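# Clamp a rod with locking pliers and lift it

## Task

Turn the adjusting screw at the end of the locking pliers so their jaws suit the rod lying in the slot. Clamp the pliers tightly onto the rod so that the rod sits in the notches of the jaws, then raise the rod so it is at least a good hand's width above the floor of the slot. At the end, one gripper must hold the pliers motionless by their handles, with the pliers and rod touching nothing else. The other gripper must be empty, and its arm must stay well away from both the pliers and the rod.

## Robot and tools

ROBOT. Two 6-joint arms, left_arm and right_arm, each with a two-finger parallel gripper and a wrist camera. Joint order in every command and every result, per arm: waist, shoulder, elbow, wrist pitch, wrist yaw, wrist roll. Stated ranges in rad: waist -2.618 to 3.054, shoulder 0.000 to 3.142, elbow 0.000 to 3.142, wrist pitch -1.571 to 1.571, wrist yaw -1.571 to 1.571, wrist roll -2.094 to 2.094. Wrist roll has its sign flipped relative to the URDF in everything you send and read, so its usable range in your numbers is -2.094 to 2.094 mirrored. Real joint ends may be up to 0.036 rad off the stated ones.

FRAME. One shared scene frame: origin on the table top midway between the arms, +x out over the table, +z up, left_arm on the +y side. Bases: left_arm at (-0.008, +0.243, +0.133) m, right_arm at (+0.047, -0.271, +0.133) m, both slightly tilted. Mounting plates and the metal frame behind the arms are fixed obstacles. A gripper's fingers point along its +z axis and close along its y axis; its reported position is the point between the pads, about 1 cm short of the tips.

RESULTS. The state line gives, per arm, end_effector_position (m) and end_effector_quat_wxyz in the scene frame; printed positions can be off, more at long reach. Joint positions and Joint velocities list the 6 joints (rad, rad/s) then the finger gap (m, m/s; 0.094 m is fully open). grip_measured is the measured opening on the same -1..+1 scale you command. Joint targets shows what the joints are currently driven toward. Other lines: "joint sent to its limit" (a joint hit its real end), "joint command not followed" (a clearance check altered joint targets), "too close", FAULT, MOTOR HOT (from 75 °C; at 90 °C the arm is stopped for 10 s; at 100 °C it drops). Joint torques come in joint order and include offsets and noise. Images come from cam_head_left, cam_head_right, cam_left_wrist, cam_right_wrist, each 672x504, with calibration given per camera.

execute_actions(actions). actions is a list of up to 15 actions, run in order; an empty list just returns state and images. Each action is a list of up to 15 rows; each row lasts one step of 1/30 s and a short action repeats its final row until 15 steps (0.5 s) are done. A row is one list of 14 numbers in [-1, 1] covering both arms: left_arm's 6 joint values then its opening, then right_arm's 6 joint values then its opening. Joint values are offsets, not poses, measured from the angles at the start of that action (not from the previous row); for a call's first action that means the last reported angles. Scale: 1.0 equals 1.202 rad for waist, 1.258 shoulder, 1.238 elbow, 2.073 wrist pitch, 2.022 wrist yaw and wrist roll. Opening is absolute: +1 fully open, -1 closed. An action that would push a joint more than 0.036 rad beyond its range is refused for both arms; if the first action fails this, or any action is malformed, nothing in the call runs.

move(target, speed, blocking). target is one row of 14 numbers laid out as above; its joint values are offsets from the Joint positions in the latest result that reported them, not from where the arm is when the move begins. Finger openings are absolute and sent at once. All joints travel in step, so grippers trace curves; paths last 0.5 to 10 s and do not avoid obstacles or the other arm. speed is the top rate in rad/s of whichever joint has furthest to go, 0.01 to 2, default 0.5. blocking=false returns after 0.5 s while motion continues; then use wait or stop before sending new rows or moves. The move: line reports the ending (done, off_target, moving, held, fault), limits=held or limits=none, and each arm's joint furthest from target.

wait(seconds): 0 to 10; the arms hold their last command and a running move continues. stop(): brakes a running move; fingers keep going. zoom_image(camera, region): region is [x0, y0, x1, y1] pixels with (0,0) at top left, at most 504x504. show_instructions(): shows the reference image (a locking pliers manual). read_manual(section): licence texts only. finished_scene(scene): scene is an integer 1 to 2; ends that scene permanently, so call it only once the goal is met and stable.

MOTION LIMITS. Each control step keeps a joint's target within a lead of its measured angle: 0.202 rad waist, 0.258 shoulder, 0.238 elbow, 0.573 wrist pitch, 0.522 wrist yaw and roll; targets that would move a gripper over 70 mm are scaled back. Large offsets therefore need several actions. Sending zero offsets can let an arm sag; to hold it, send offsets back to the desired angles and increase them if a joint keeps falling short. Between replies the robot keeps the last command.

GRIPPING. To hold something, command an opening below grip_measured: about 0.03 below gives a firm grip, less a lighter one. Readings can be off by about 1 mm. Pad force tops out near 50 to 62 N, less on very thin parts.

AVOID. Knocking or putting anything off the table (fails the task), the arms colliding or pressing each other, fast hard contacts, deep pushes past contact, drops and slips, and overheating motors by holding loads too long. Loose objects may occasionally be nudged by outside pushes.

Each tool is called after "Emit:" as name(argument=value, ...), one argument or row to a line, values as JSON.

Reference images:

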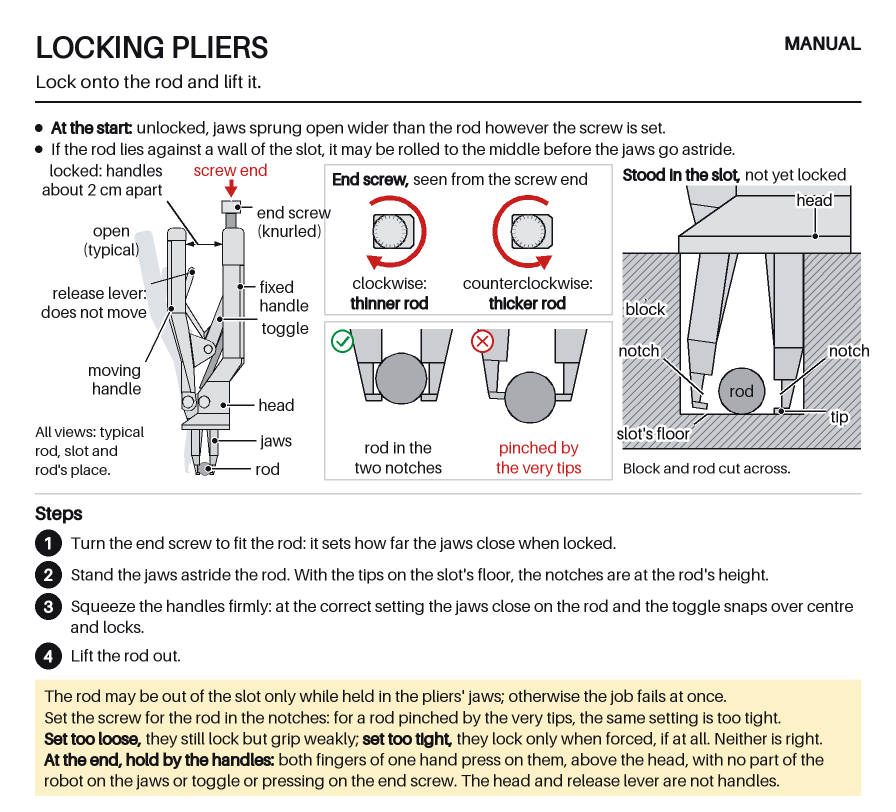

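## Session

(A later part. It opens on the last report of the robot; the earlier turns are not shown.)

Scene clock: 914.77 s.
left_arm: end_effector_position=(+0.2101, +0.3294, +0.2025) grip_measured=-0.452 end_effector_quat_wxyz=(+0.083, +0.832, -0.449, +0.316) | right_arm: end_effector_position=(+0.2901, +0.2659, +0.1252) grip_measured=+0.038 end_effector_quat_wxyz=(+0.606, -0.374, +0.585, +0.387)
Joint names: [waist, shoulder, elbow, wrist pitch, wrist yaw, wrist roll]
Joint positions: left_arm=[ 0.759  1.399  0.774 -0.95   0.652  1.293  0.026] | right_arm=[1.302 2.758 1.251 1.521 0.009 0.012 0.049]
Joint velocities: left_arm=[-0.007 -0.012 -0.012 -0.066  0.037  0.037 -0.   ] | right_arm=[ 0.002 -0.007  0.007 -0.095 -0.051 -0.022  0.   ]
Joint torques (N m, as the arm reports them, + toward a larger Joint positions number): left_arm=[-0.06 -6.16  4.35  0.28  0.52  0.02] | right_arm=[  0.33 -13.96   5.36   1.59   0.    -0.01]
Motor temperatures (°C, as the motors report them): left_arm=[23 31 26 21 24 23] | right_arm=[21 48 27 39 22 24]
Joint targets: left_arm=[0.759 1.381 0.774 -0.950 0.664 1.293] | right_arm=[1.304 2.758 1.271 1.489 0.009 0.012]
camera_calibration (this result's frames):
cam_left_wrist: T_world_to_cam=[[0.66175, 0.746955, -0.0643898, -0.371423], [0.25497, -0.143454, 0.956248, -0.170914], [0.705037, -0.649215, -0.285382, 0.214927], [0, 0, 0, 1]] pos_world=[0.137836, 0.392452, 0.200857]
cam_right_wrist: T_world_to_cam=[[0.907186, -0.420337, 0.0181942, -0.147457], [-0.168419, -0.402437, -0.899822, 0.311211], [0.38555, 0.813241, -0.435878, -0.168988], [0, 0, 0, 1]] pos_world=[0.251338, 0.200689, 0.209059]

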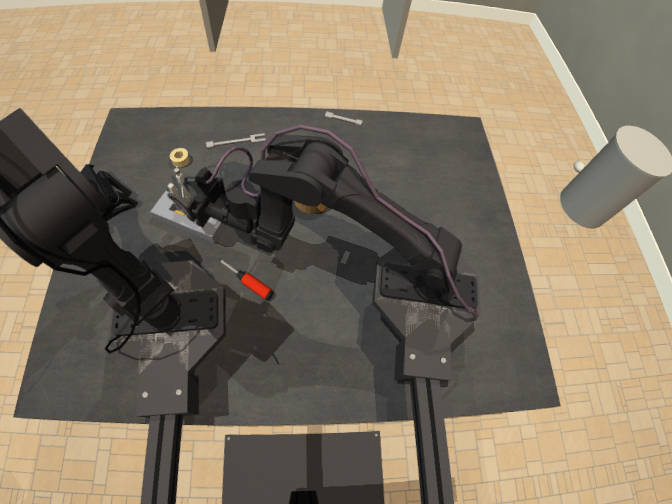

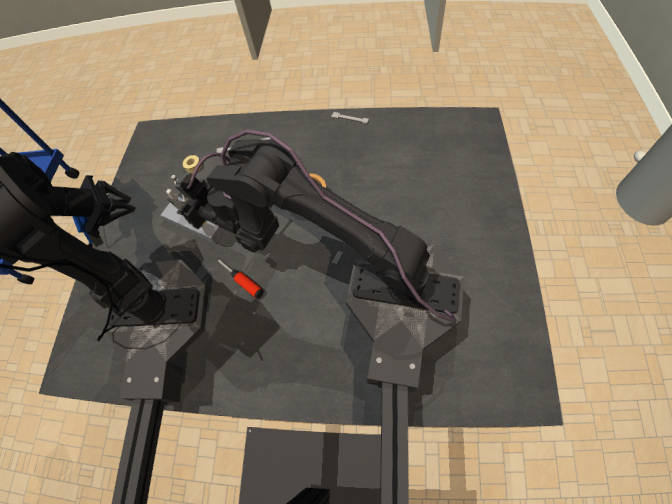

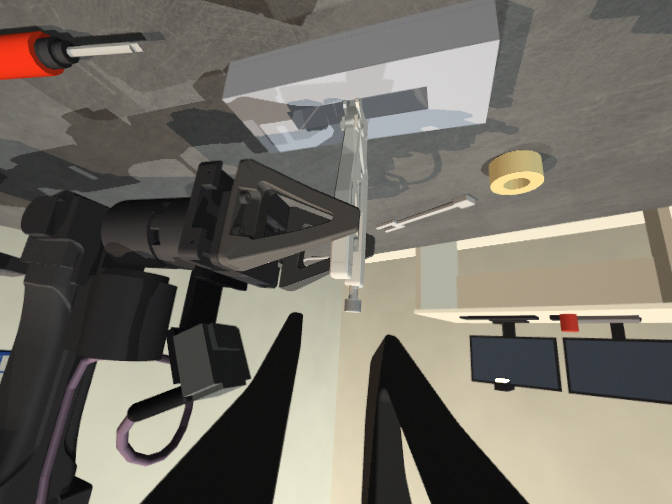

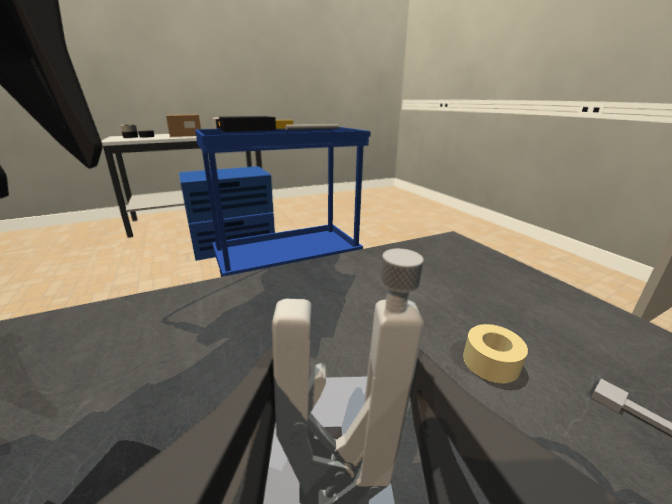

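Emit:
execute_actions(
  actions=[
    [[0,-0.015,0,0,0.006,0,-0.45, 0,0,0.014,-0.016,-0.006,0,0.03],[0,-0.015,0,0,0.006,0,-0.45, 0,0,0.014,-0.016,-0.010,0,0.02],[0,-0.015,0,0,0.006,0,-0.45, 0,0,0.014,-0.016,-0.011,0,0.01],[0,-0.015,0,0,0.006,0,-0.45, 0,0,0.014,-0.016,-0.011,0,0.0],[0,-0.015,0,0,0.006,0,-0.45, 0,0,0.014,-0.016,-0.011,0,-0.012],[0,-0.015,0,0,0.006,0,-0.45, 0,0,0.014,-0.016,-0.011,0,-0.024],[0,-0.015,0,0,0.006,0,-0.45, 0,0,0.014,-0.016,-0.011,0,-0.036],[0,-0.015,0,0,0.006,0,-0.45, 0,0,0.014,-0.016,-0.011,0,-0.048],[0,-0.015,0,0,0.006,0,-0.45, 0,0,0.014,-0.016,-0.011,0,-0.06],[0,-0.015,0,0,0.006,0,-0.45, 0,0,0.014,-0.016,-0.011,0,-0.072],[0,-0.015,0,0,0.006,0,-0.45, 0,0,0.014,-0.016,-0.011,0,-0.084],[0,-0.015,0,0,0.006,0,-0.45, 0,0,0.014,-0.016,-0.011,0,-0.096],[0,-0.015,0,0,0.006,0,-0.45, 0,0,0.014,-0.016,-0.011,0,-0.108],[0,-0.015,0,0,0.006,0,-0.45, 0,0,0.014,-0.016,-0.011,0,-0.12]],
  ],
)

Scene clock: 925.30 s.
left_arm: end_effector_position=(+0.2101, +0.3294, +0.2025) grip_measured=-0.452 end_effector_quat_wxyz=(+0.083, +0.832, -0.449, +0.316) | right_arm: end_effector_position=(+0.2885, +0.2667, +0.1245) grip_measured=-0.063 end_effector_quat_wxyz=(+0.603, -0.378, +0.584, +0.389)
Joint names: [waist, shoulder, elbow, wrist pitch, wrist yaw, wrist roll]
Joint positions: left_arm=[ 0.759  1.399  0.774 -0.95   0.652  1.293  0.026] | right_arm=[ 1.302  2.758  1.251  1.518 -0.002  0.012  0.044]
Joint velocities: left_arm=[ 0.007 -0.007 -0.002 -0.007 -0.022  0.051 -0.   ] | right_arm=[-0.002  0.022 -0.012 -0.066  0.022  0.007 -0.001]
Joint torques (N m, as the arm reports them, + toward a larger Joint positions number): left_arm=[-0.06 -6.16  4.35  0.28  0.53  0.02] | right_arm=[  0.13 -13.98   5.09   1.57  -0.15   0.  ]
Motor temperatures (°C, as the motors report them): left_arm=[23 30 26 21 24 23] | right_arm=[21 48 28 38 22 24]
Joint targets: left_arm=[0.759 1.381 0.774 -0.950 0.664 1.293] | right_arm=[1.302 2.758 1.269 1.488 -0.014 0.012]
camera_calibration (this result's frames):
cam_left_wrist: T_world_to_cam=[[0.66175, 0.746955, -0.0643898, -0.371423], [0.25497, -0.143454, 0.956248, -0.170914], [0.705037, -0.649215, -0.285382, 0.214927], [0, 0, 0, 1]] pos_world=[0.137836, 0.392452, 0.200857]
cam_right_wrist: T_world_to_cam=[[0.911494, -0.410896, 0.0185489, -0.149405], [-0.165052, -0.406698, -0.898529, 0.310586], [0.376746, 0.815942, -0.438521, -0.167159], [0, 0, 0, 1]] pos_world=[0.250421, 0.201317, 0.208539]

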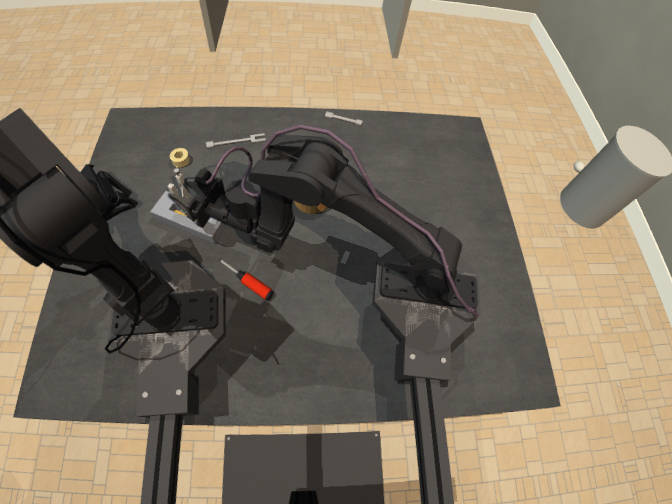

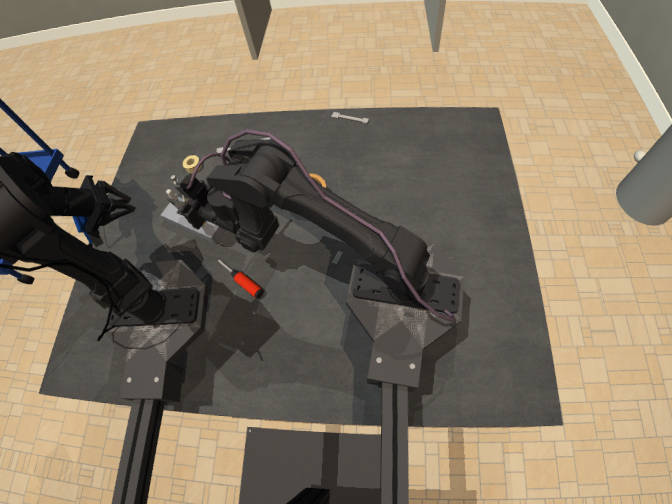

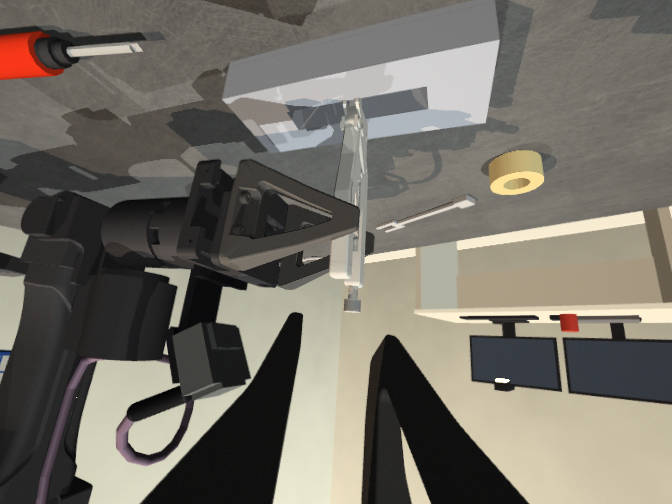

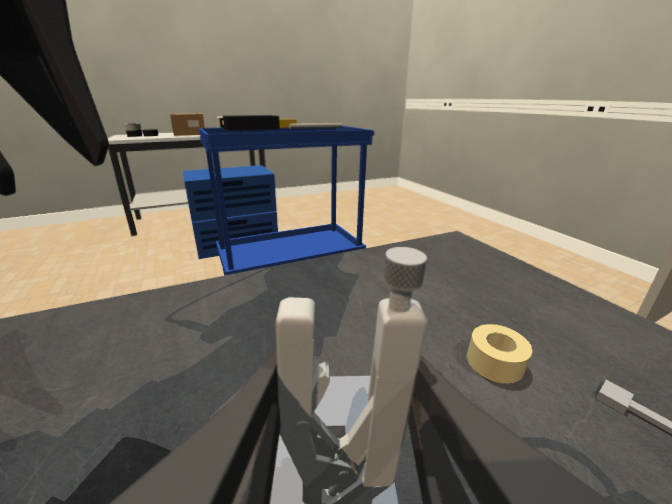

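Emit:
execute_actions(
  actions=[
    [[0,-0.015,0,0,0.006,0,-0.45, 0,-0.008,0.011,-0.007,-0.004,0,-0.11],[0,-0.015,0,0,0.006,0,-0.45, 0,-0.016,0.008,0.001,-0.004,0,-0.11],[0,-0.015,0,0,0.006,0,-0.45, 0,-0.024,0.005,0.009,-0.004,0,-0.11],[0,-0.015,0,0,0.006,0,-0.45, 0,-0.0366,0.0009,0.0154,-0.004,0,-0.11],[0,-0.015,0,0,0.006,0,-0.45, 0,-0.0414,-0.0015,0.0139,-0.004,0,-0.11],[0,-0.015,0,0,0.006,0,-0.45, 0,-0.0461,-0.0038,0.0124,-0.004,0,-0.11],[0,-0.015,0,0,0.006,0,-0.45, 0,-0.0509,-0.0062,0.011,-0.004,0,-0.11],[0,-0.015,0,0,0.006,0,-0.45, 0,-0.0557,-0.0086,0.0095,-0.004,0,-0.11],[0,-0.015,0,0,0.006,0,-0.45, 0,-0.0604,-0.011,0.008,-0.004,0,-0.11],[0,-0.015,0,0,0.006,0,-0.45, 0,-0.0652,-0.0133,0.0065,-0.004,0,-0.11],[0,-0.015,0,0,0.006,0,-0.45, 0,-0.07,-0.0157,0.005,-0.004,0,-0.11],[0,-0.015,0,0,0.006,0,-0.45, 0,-0.0748,-0.0181,0.0036,-0.004,0,-0.11],[0,-0.015,0,0,0.006,0,-0.45, 0,-0.0795,-0.0204,0.0021,-0.004,0,-0.11],[0,-0.015,0,0,0.006,0,-0.45, 0,-0.0843,-0.0228,0.0006,-0.004,0,-0.11],[0,-0.015,0,0,0.006,0,-0.45, 0,-0.0891,-0.0252,-0.0009,-0.004,0,-0.11]],
  ],
)

Emit:
wait(
  seconds=0.4,
)

Scene clock: 954.93 s.
left_arm: end_effector_position=(+0.2101, +0.3294, +0.2025) grip_measured=-0.452 end_effector_quat_wxyz=(+0.083, +0.832, -0.449, +0.316) | right_arm: end_effector_position=(+0.2898, +0.2691, +0.1459) grip_measured=-0.063 end_effector_quat_wxyz=(+0.606, -0.376, +0.582, +0.391)
Joint names: [waist, shoulder, elbow, wrist pitch, wrist yaw, wrist roll]
Joint positions: left_arm=[ 0.759  1.399  0.774 -0.95   0.652  1.293  0.026] | right_arm=[ 1.302  2.692  1.228  1.483 -0.002  0.012  0.044]
Joint velocities: left_arm=[ 0.012 -0.002 -0.007 -0.037 -0.022 -0.022 -0.   ] | right_arm=[-0.002 -0.154 -0.081 -0.095 -0.037 -0.022 -0.001]
Joint torques (N m, as the arm reports them, + toward a larger Joint positions number): left_arm=[-0.06 -6.16  4.35  0.28  0.52  0.02] | right_arm=[  0.11 -17.2    3.65   2.36  -0.1   -0.02]
Motor temperatures (°C, as the motors report them): left_arm=[23 30 26 21 25 23] | right_arm=[21 48 28 37 22 24]
Joint targets: left_arm=[0.759 1.381 0.774 -0.950 0.664 1.293] | right_arm=[1.302 2.646 1.220 1.517 -0.010 0.012]
camera_calibration (this result's frames):
cam_left_wrist: T_world_to_cam=[[0.66175, 0.746955, -0.0643898, -0.371423], [0.25497, -0.143454, 0.956248, -0.170914], [0.705037, -0.649215, -0.285382, 0.214927], [0, 0, 0, 1]] pos_world=[0.137836, 0.392452, 0.200857]
cam_right_wrist: T_world_to_cam=[[0.911398, -0.411107, 0.0185571, -0.149947], [-0.162114, -0.400113, -0.902014, 0.328974], [0.378249, 0.819085, -0.431308, -0.162593], [0, 0, 0, 1]] pos_world=[0.251493, 0.20316, 0.229394]

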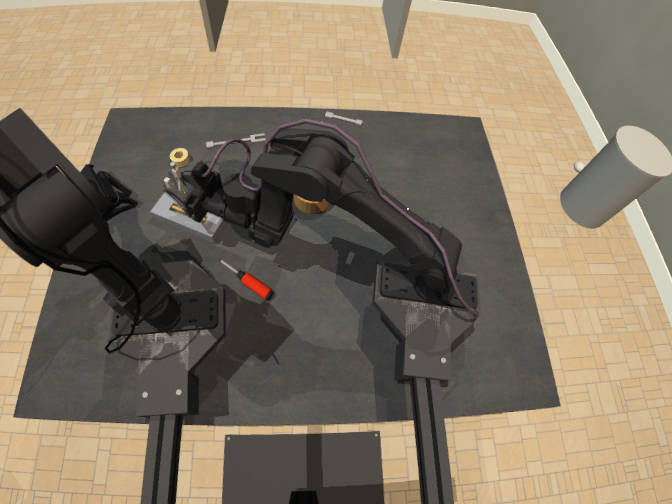

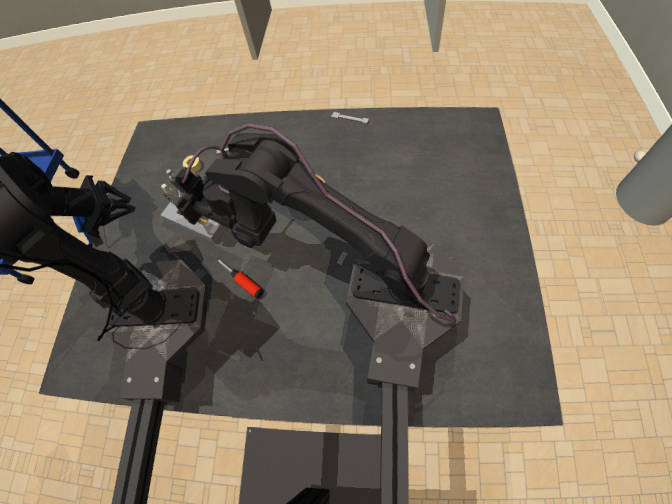

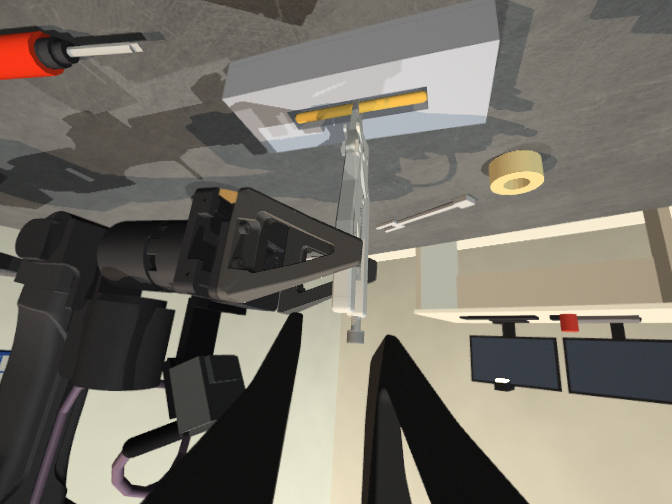

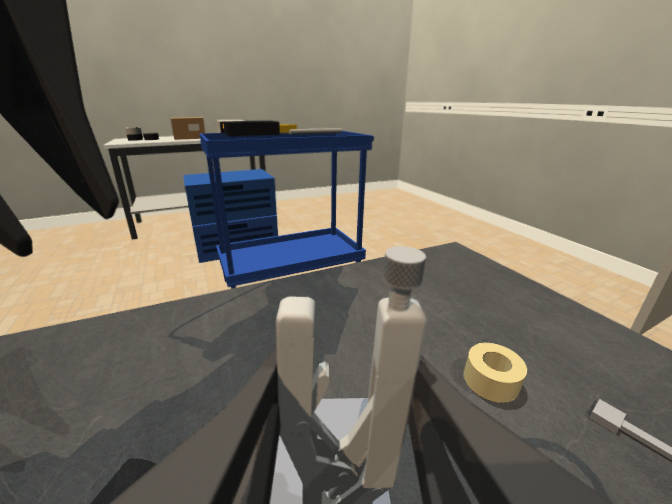

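Scene clock: 955.33 s.
left_arm: end_effector_position=(+0.2101, +0.3294, +0.2025) grip_measured=-0.452 end_effector_quat_wxyz=(+0.083, +0.832, -0.449, +0.316) | right_arm: end_effector_position=(+0.2900, +0.2695, +0.1502) grip_measured=-0.063 end_effector_quat_wxyz=(+0.606, -0.376, +0.581, +0.391)
Joint names: [waist, shoulder, elbow, wrist pitch, wrist yaw, wrist roll]
Joint positions: left_arm=[ 0.759  1.399  0.774 -0.95   0.652  1.293  0.026] | right_arm=[ 1.302  2.679  1.224  1.476 -0.002  0.012  0.044]
Joint velocities: left_arm=[-0.017 -0.002 -0.002 -0.051 -0.037  0.037 -0.   ] | right_arm=[ 0.007  0.007 -0.022 -0.081  0.081 -0.022 -0.001]
Joint torques (N m, as the arm reports them, + toward a larger Joint positions number): left_arm=[-0.06 -6.16  4.36  0.28  0.53  0.02] | right_arm=[  0.15 -16.77   3.67   2.32  -0.1    0.  ]
Motor temperatures (°C, as the motors report them): left_arm=[23 30 26 21 25 23] | right_arm=[21 48 28 38 22 24]
Joint targets: left_arm=[0.759 1.381 0.774 -0.950 0.664 1.293] | right_arm=[1.302 2.646 1.220 1.517 -0.010 0.012]
wait: 0.40 s; at rest by 0.30 s
camera_calibration (this result's frames):
cam_left_wrist: T_world_to_cam=[[0.66175, 0.746955, -0.0643898, -0.371423], [0.25497, -0.143454, 0.956248, -0.170914], [0.705037, -0.649215, -0.285382, 0.214927], [0, 0, 0, 1]] pos_world=[0.137836, 0.392452, 0.200857]
cam_right_wrist: T_world_to_cam=[[0.91138, -0.411148, 0.0185584, -0.150057], [-0.161553, -0.398856, -0.902671, 0.332649], [0.378533, 0.819678, -0.429931, -0.161569], [0, 0, 0, 1]] pos_world=[0.251658, 0.203418, 0.233594]

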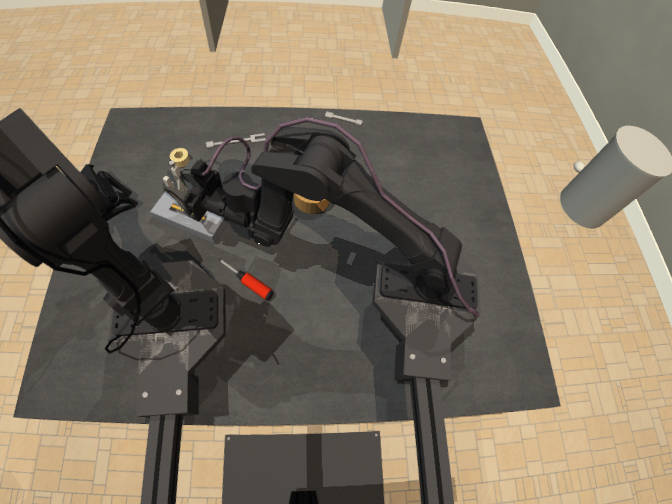

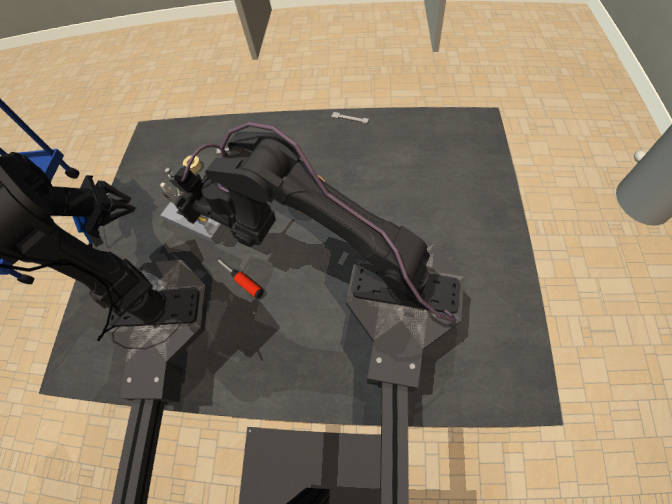

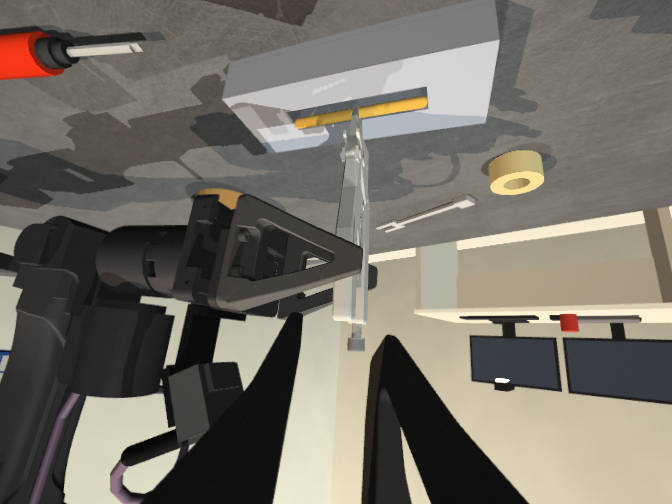

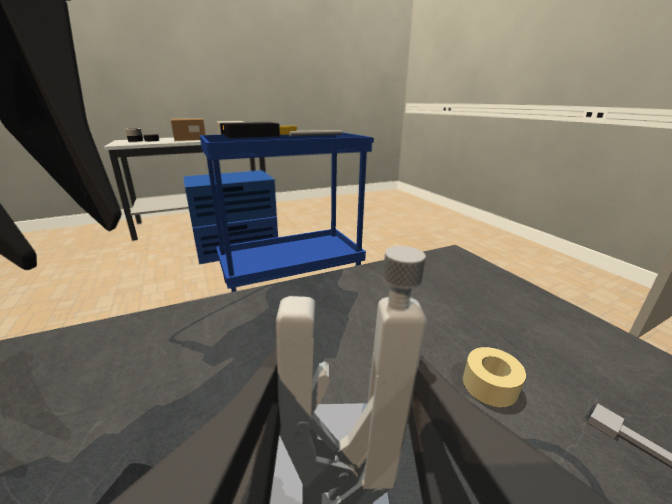

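Emit:
execute_actions(
  actions=[
    [[0,-0.015,0,0,0.006,0,-0.45, 0,-0.0278,-0.0069,0.0166,-0.002,0,-0.11],[0,-0.015,0,0,0.006,0,-0.45, 0,-0.031,-0.0109,0.0143,-0.002,0,-0.11],[0,-0.015,0,0,0.006,0,-0.45, 0,-0.0357,-0.0154,0.0111,-0.002,0,-0.11],[0,-0.015,0,0,0.006,0,-0.45, 0,-0.0421,-0.017,0.0073,-0.002,0,-0.11],[0,-0.015,0,0,0.006,0,-0.45, 0,-0.05,-0.019,0.0024,-0.002,0,-0.11],[0,-0.015,0,0,0.006,0,-0.45, 0,-0.0595,-0.0215,-0.0034,-0.002,0,-0.11],[0,-0.015,0,0,0.006,0,-0.45, 0,-0.0705,-0.0243,-0.0098,-0.002,0,-0.11],[0,-0.015,0,0,0.006,0,-0.45, 0,-0.0816,-0.0272,-0.0157,-0.002,0,-0.11],[0,-0.015,0,0,0.006,0,-0.45, 0,-0.0927,-0.0301,-0.0212,-0.002,0,-0.11],[0,-0.015,0,0,0.006,0,-0.45, 0,-0.1053,-0.0333,-0.0269,-0.002,0,-0.11],[0,-0.015,0,0,0.006,0,-0.45, 0,-0.118,-0.0366,-0.0326,-0.002,0,-0.11],[0,-0.015,0,0,0.006,0,-0.45, 0,-0.1306,-0.0398,-0.0383,-0.002,0,-0.11],[0,-0.015,0,0,0.006,0,-0.45, 0,-0.1433,-0.0431,-0.044,-0.002,0,-0.11],[0,-0.015,0,0,0.006,0,-0.45, 0,-0.156,-0.0464,-0.0497,-0.002,0,-0.11],[0,-0.015,0,0,0.006,0,-0.45, 0,-0.1686,-0.0496,-0.0554,-0.002,0,-0.11]],
    [[0,-0.015,0,0,0.006,0,-0.45, 0,-0.0658,-0.0134,-0.0091,0,0,-0.11],[0,-0.015,0,0,0.006,0,-0.45, 0,-0.0784,-0.0167,-0.0148,0,0,-0.11],[0,-0.015,0,0,0.006,0,-0.45, 0,-0.0911,-0.02,-0.0205,0,0,-0.11],[0,-0.015,0,0,0.006,0,-0.45, 0,-0.1037,-0.0232,-0.0262,0,0,-0.11],[0,-0.015,0,0,0.006,0,-0.45, 0,-0.1164,-0.0265,-0.0319,0,0,-0.11],[0,-0.015,0,0,0.006,0,-0.45, 0,-0.1291,-0.0297,-0.0376,0,0,-0.11],[0,-0.015,0,0,0.006,0,-0.45, 0,-0.1417,-0.033,-0.0433,0,0,-0.11],[0,-0.015,0,0,0.006,0,-0.45, 0,-0.1544,-0.0363,-0.049,0,0,-0.11],[0,-0.015,0,0,0.006,0,-0.45, 0,-0.167,-0.0395,-0.0546,0,0,-0.11],[0,-0.015,0,0,0.006,0,-0.45, 0,-0.1797,-0.0428,-0.0594,0,0,-0.11],[0,-0.015,0,0,0.006,0,-0.45, 0,-0.1907,-0.0457,-0.0624,0,0,-0.11],[0,-0.015,0,0,0.006,0,-0.45, 0,-0.2002,-0.0481,-0.0648,0,0,-0.11],[0,-0.015,0,0,0.006,0,-0.45, 0,-0.2081,-0.0501,-0.0664,0,0,-0.11],[0,-0.015,0,0,0.006,0,-0.45, 0,-0.2145,-0.0518,-0.0678,0,0,-0.11],[0,-0.015,0,0,0.006,0,-0.45, 0,-0.2192,-0.053,-0.0685,0,0,-0.11]],
  ],
)

Scene clock: 986.33 s.
left_arm: end_effector_position=(+0.2101, +0.3294, +0.2025) grip_measured=-0.452 end_effector_quat_wxyz=(+0.083, +0.832, -0.449, +0.316) | right_arm: end_effector_position=(+0.2905, +0.2673, +0.2792) grip_measured=-0.063 end_effector_quat_wxyz=(+0.622, -0.365, +0.565, +0.401)
Joint names: [waist, shoulder, elbow, wrist pitch, wrist yaw, wrist roll]
Joint positions: left_arm=[ 0.759  1.399  0.774 -0.95   0.652  1.293  0.026] | right_arm=[ 1.302  2.29   1.124  1.241 -0.002  0.012  0.044]
Joint velocities: left_arm=[ 0.007  0.012 -0.012 -0.037  0.022 -0.007  0.   ] | right_arm=[-0.002 -0.271 -0.051 -0.212 -0.022  0.037 -0.001]
Joint torques (N m, as the arm reports them, + toward a larger Joint positions number): left_arm=[-0.06 -6.16  4.36  0.28  0.52  0.02] | right_arm=[  0.07 -15.01   4.69   2.02   0.     0.  ]
Motor temperatures (°C, as the motors report them): left_arm=[23 30 26 21 25 23] | right_arm=[21 53 27 41 22 24]
Joint targets: left_arm=[0.759 1.381 0.774 -0.950 0.664 1.293] | right_arm=[1.302 2.250 1.112 1.234 -0.002 0.012]
camera_calibration (this result's frames):
cam_left_wrist: T_world_to_cam=[[0.66175, 0.746955, -0.0643898, -0.371423], [0.25497, -0.143454, 0.956248, -0.170914], [0.705037, -0.649215, -0.285382, 0.214927], [0, 0, 0, 1]] pos_world=[0.137836, 0.392452, 0.200857]
cam_right_wrist: T_world_to_cam=[[0.910736, -0.412571, 0.0185626, -0.153232], [-0.141516, -0.353987, -0.924482, 0.436546], [0.387985, 0.839332, -0.380774, -0.126263], [0, 0, 0, 1]] pos_world=[0.250321, 0.197289, 0.358346]

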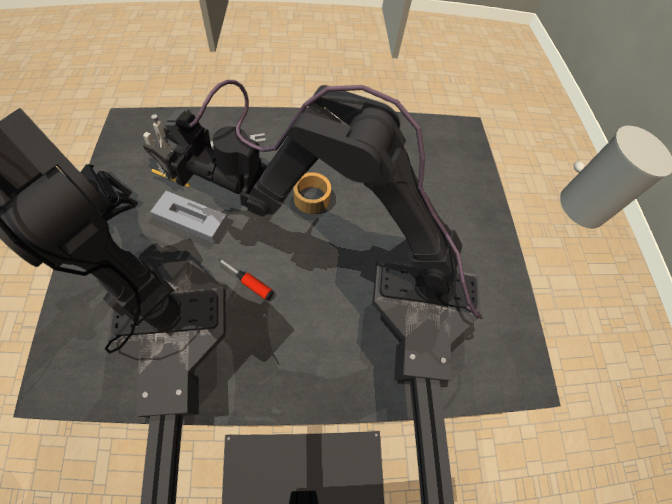

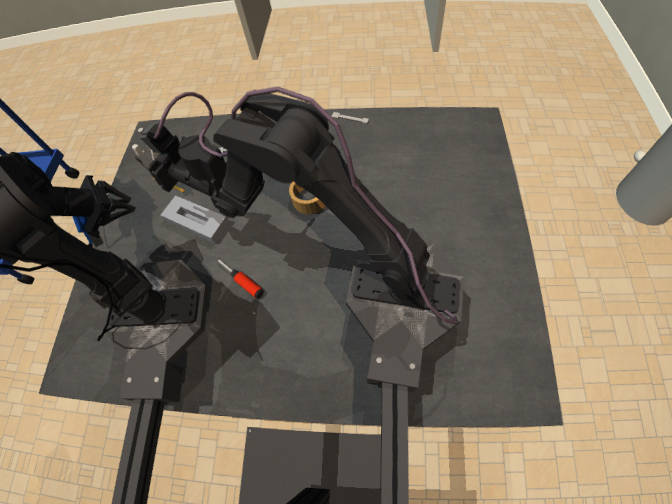

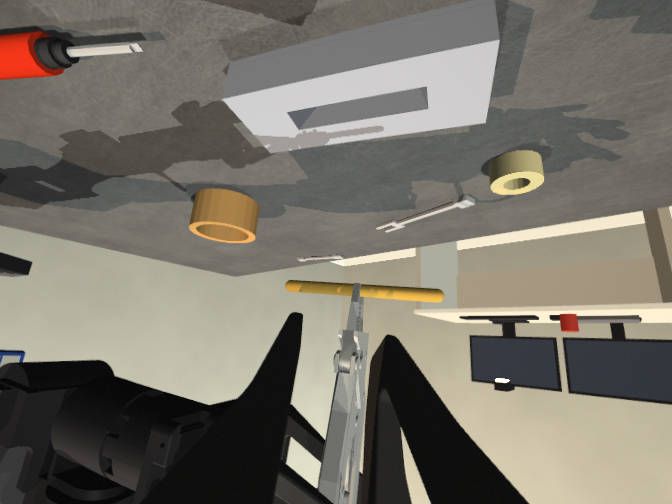

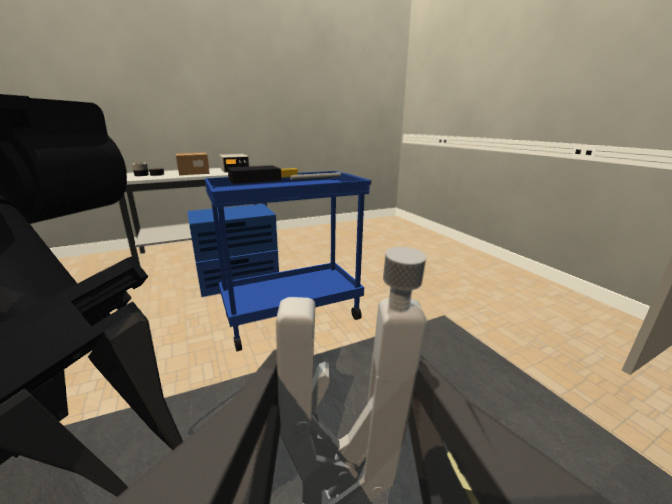

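Emit:
zoom_image(
  camera="cam_left_wrist",
  region=[310, 260, 410, 350],
)

Region (310, 260, 410, 350) of cam_left_wrist's 672x504 image, scaled by 5.040, with more detail than that image has; it fills the top 454 rows of this view, and the rest is white.

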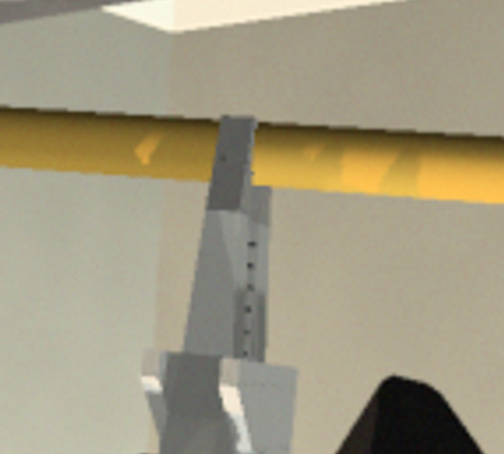

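Emit:
execute_actions(
  actions=[],
)

Scene clock: 996.93 s.
left_arm: end_effector_position=(+0.2101, +0.3294, +0.2025) grip_measured=-0.452 end_effector_quat_wxyz=(+0.083, +0.832, -0.449, +0.316) | right_arm: end_effector_position=(+0.2905, +0.2672, +0.2813) grip_measured=-0.063 end_effector_quat_wxyz=(+0.618, -0.368, +0.569, +0.398)
Joint names: [waist, shoulder, elbow, wrist pitch, wrist yaw, wrist roll]
Joint positions: left_arm=[ 0.759  1.399  0.774 -0.95   0.652  1.293  0.026] | right_arm=[ 1.302  2.272  1.123  1.21  -0.002  0.012  0.044]
Joint velocities: left_arm=[-0.007  0.007 -0.002 -0.022  0.007 -0.022  0.   ] | right_arm=[ 0.002  0.007 -0.022  0.037 -0.022  0.066 -0.   ]
Joint torques (N m, as the arm reports them, + toward a larger Joint positions number): left_arm=[-0.06 -6.16  4.36  0.29  0.52  0.02] | right_arm=[  0.11 -14.82   4.66   2.11   0.    -0.01]
Motor temperatures (°C, as the motors report them): left_arm=[23 30 26 21 25 23] | right_arm=[21 52 27 40 22 24]
Joint targets: left_arm=[0.759 1.381 0.774 -0.950 0.664 1.293] | right_arm=[1.302 2.250 1.111 1.234 -0.002 0.012]
camera_calibration (this result's frames):
cam_left_wrist: T_world_to_cam=[[0.66175, 0.746955, -0.0643898, -0.371423], [0.25497, -0.143454, 0.956248, -0.170914], [0.705037, -0.649215, -0.285382, 0.214927], [0, 0, 0, 1]] pos_world=[0.137836, 0.392452, 0.200857]
cam_right_wrist: T_world_to_cam=[[0.910905, -0.412197, 0.0185697, -0.153444], [-0.146823, -0.365862, -0.919015, 0.441621], [0.385609, 0.834409, -0.393786, -0.119696], [0, 0, 0, 1]] pos_world=[0.250769, 0.198198, 0.361571]

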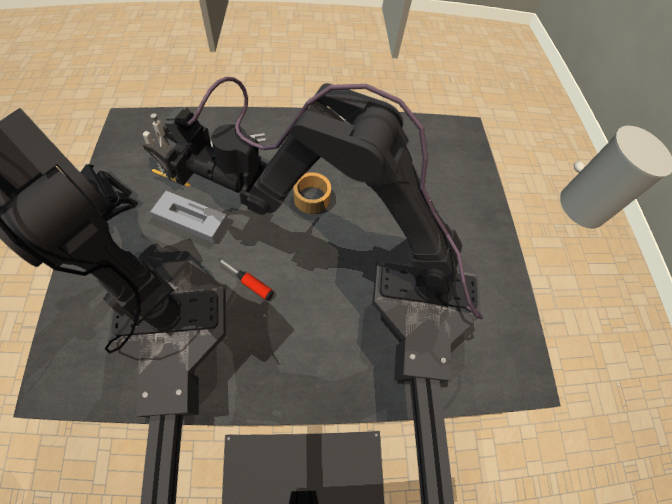

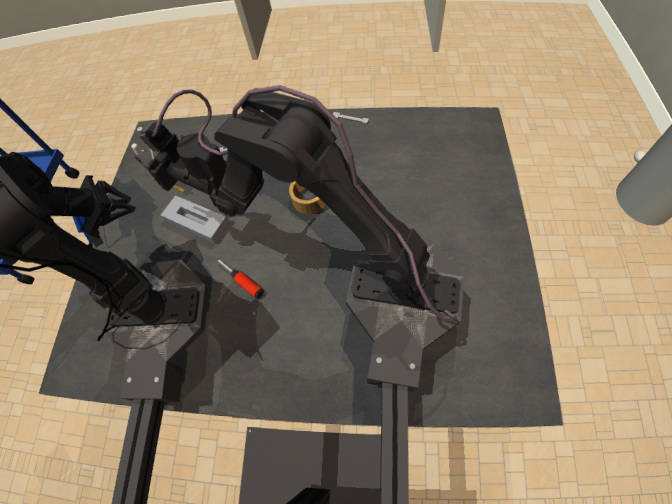

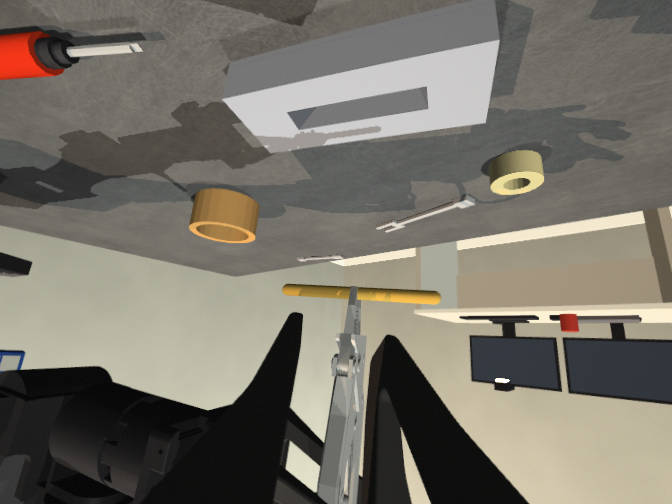

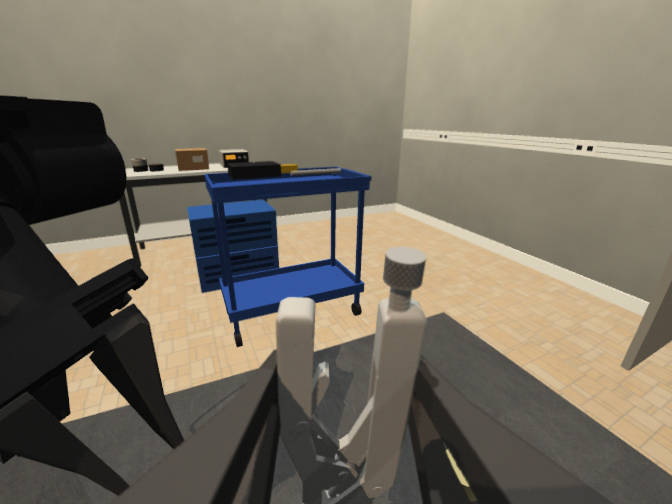

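Emit:
execute_actions(
  actions=[
    [[0.005,-0.015,0,0,-0.003,0,-0.45, 0,-0.016,0,0.0145,0,0,-0.11],[0.012,-0.015,0,0,-0.007,0,-0.45, 0,-0.016,0,0.0145,0,0,-0.11],[0.022,-0.015,0,0,-0.013,0,-0.45, 0,-0.016,0,0.0145,0,0,-0.11],[0.035,-0.015,0,0,-0.02,0,-0.45, 0,-0.016,0,0.0145,0,0,-0.11],[0.052,-0.015,0,0,-0.03,0,-0.45, 0,-0.016,0,0.0145,0,0,-0.11],[0.072,-0.015,0,0,-0.041,0,-0.45, 0,-0.016,0,0.0145,0,0,-0.11],[0.095,-0.015,0,0,-0.054,0,-0.45, 0,-0.016,0,0.0145,0,0,-0.11],[0.12,-0.015,0,0,-0.068,0,-0.45, 0,-0.016,0,0.0145,0,0,-0.11],[0.145,-0.015,0,0,-0.082,0,-0.45, 0,-0.016,0,0.0145,0,0,-0.11],[0.17,-0.015,0,0,-0.096,0,-0.45, 0,-0.016,0,0.0145,0,0,-0.11],[0.195,-0.015,0,0,-0.11,0,-0.45, 0,-0.016,0,0.0145,0,0,-0.11],[0.22,-0.015,0,0,-0.124,0,-0.45, 0,-0.016,0,0.0145,0,0,-0.11],[0.245,-0.015,0,0,-0.138,0,-0.45, 0,-0.016,0,0.0145,0,0,-0.11],[0.27,-0.015,0,0,-0.152,0,-0.45, 0,-0.016,0,0.0145,0,0,-0.11],[0.295,-0.015,0,0,-0.166,0,-0.45, 0,-0.016,0,0.0145,0,0,-0.11]],
    [[0.085,-0.015,0,0,-0.07,0,-0.45, 0,-0.016,0,0.0145,0,0,-0.11],[0.11,-0.015,0,0,-0.084,0,-0.45, 0,-0.016,0,0.0145,0,0,-0.11],[0.135,-0.015,0,0,-0.098,0,-0.45, 0,-0.016,0,0.0145,0,0,-0.11],[0.16,-0.015,0,0,-0.112,0,-0.45, 0,-0.016,0,0.0145,0,0,-0.11],[0.185,-0.015,0,0,-0.126,0,-0.45, 0,-0.016,0,0.0145,0,0,-0.11],[0.21,-0.015,0,0,-0.14,0,-0.45, 0,-0.016,0,0.0145,0,0,-0.11],[0.235,-0.015,0,0,-0.154,0,-0.45, 0,-0.016,0,0.0145,0,0,-0.11],[0.258,-0.015,0,0,-0.167,0,-0.45, 0,-0.016,0,0.0145,0,0,-0.11],[0.278,-0.015,0,0,-0.178,0,-0.45, 0,-0.016,0,0.0145,0,0,-0.11],[0.295,-0.015,0,0,-0.188,0,-0.45, 0,-0.016,0,0.0145,0,0,-0.11],[0.308,-0.015,0,0,-0.195,0,-0.45, 0,-0.016,0,0.0145,0,0,-0.11],[0.318,-0.015,0,0,-0.201,0,-0.45, 0,-0.016,0,0.0145,0,0,-0.11],[0.325,-0.015,0,0,-0.205,0,-0.45, 0,-0.016,0,0.0145,0,0,-0.11],[0.33,-0.015,0,0,-0.208,0,-0.45, 0,-0.016,0,0.0145,0,0,-0.11]],
  ],
)

Scene clock: 1014.90 s.
left_arm: end_effector_position=(+0.0133, +0.4501, +0.1642) grip_measured=-0.452 end_effector_quat_wxyz=(+0.009, +0.987, -0.159, +0.037) | right_arm: end_effector_position=(+0.2905, +0.2672, +0.2813) grip_measured=-0.063 end_effector_quat_wxyz=(+0.618, -0.368, +0.569, +0.398)
Joint names: [waist, shoulder, elbow, wrist pitch, wrist yaw, wrist roll]
Joint positions: left_arm=[ 1.438  1.399  0.774 -0.95   0.073  1.293  0.026] | right_arm=[ 1.302  2.272  1.123  1.21  -0.002  0.012  0.044]
Joint velocities: left_arm=[ 0.168 -0.002  0.007  0.022 -0.344 -0.022 -0.001] | right_arm=[-0.012 -0.012  0.002  0.022 -0.007  0.007 -0.001]
Joint torques (N m, as the arm reports them, + toward a larger Joint positions number): left_arm=[ 0.28 -6.18  4.34  0.27  0.01  0.02] | right_arm=[  0.02 -14.61   5.59   2.17  -0.01  -0.01]
Motor temperatures (°C, as the motors report them): left_arm=[23 29 26 21 25 23] | right_arm=[21 51 27 41 22 24]
Joint targets: left_arm=[1.451 1.381 0.774 -0.950 0.013 1.293] | right_arm=[1.302 2.252 1.123 1.240 -0.002 0.012]
camera_calibration (this result's frames):
cam_left_wrist: T_world_to_cam=[[0.0224591, 0.997751, -0.0631556, -0.438423], [0.774454, 0.0225859, 0.632227, -0.0952135], [0.632231, -0.0631104, -0.772205, 0.238244], [0, 0, 0, 1]] pos_world=[-0.0670405, 0.454623, 0.216481]
cam_right_wrist: T_world_to_cam=[[0.910905, -0.412197, 0.0185697, -0.153444], [-0.146823, -0.365862, -0.919015, 0.441621], [0.385609, 0.834409, -0.393786, -0.119696], [0, 0, 0, 1]] pos_world=[0.250769, 0.198198, 0.361571]

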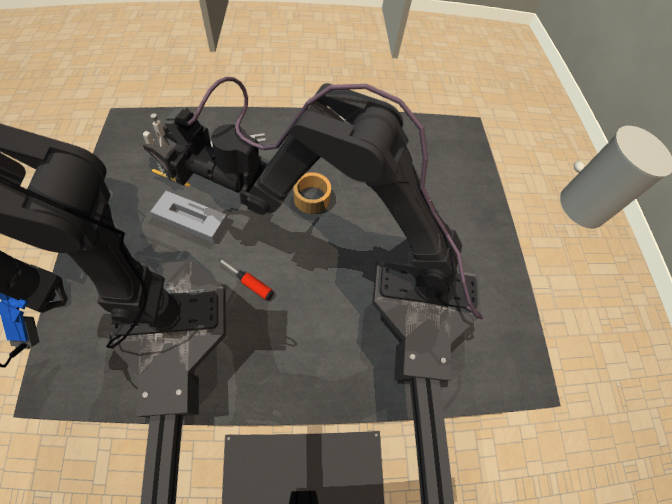

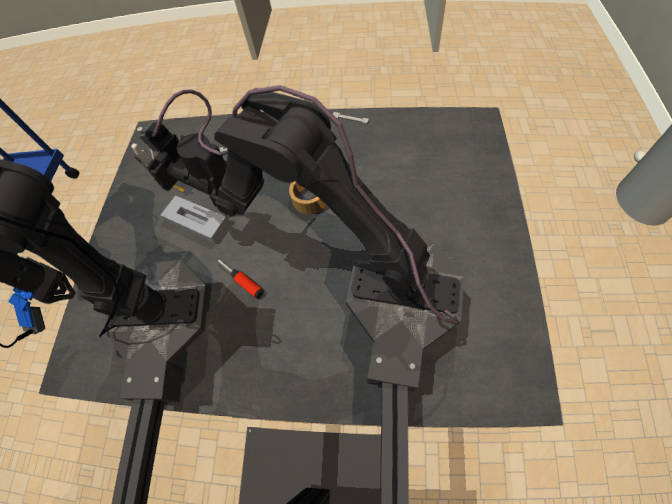

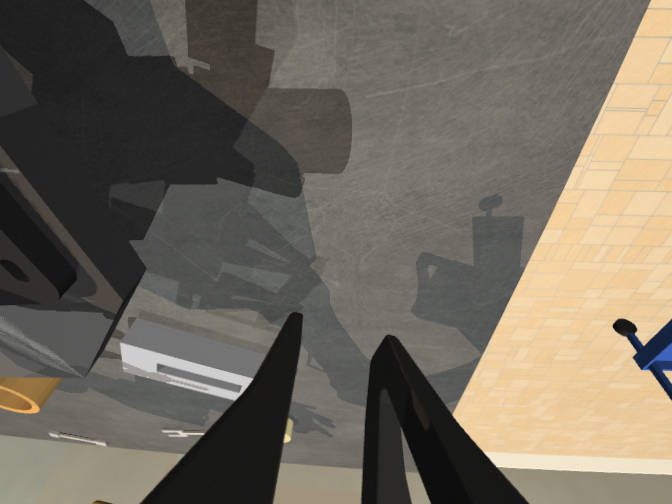

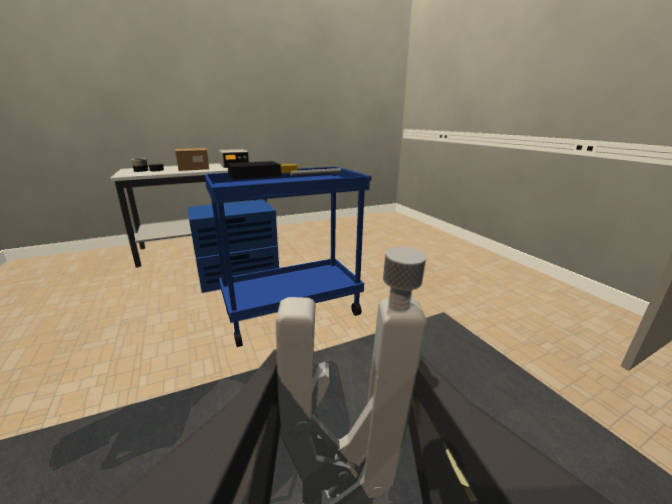

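Emit:
finished_scene(
  scene=1,
)

The scene is finished: the task was done.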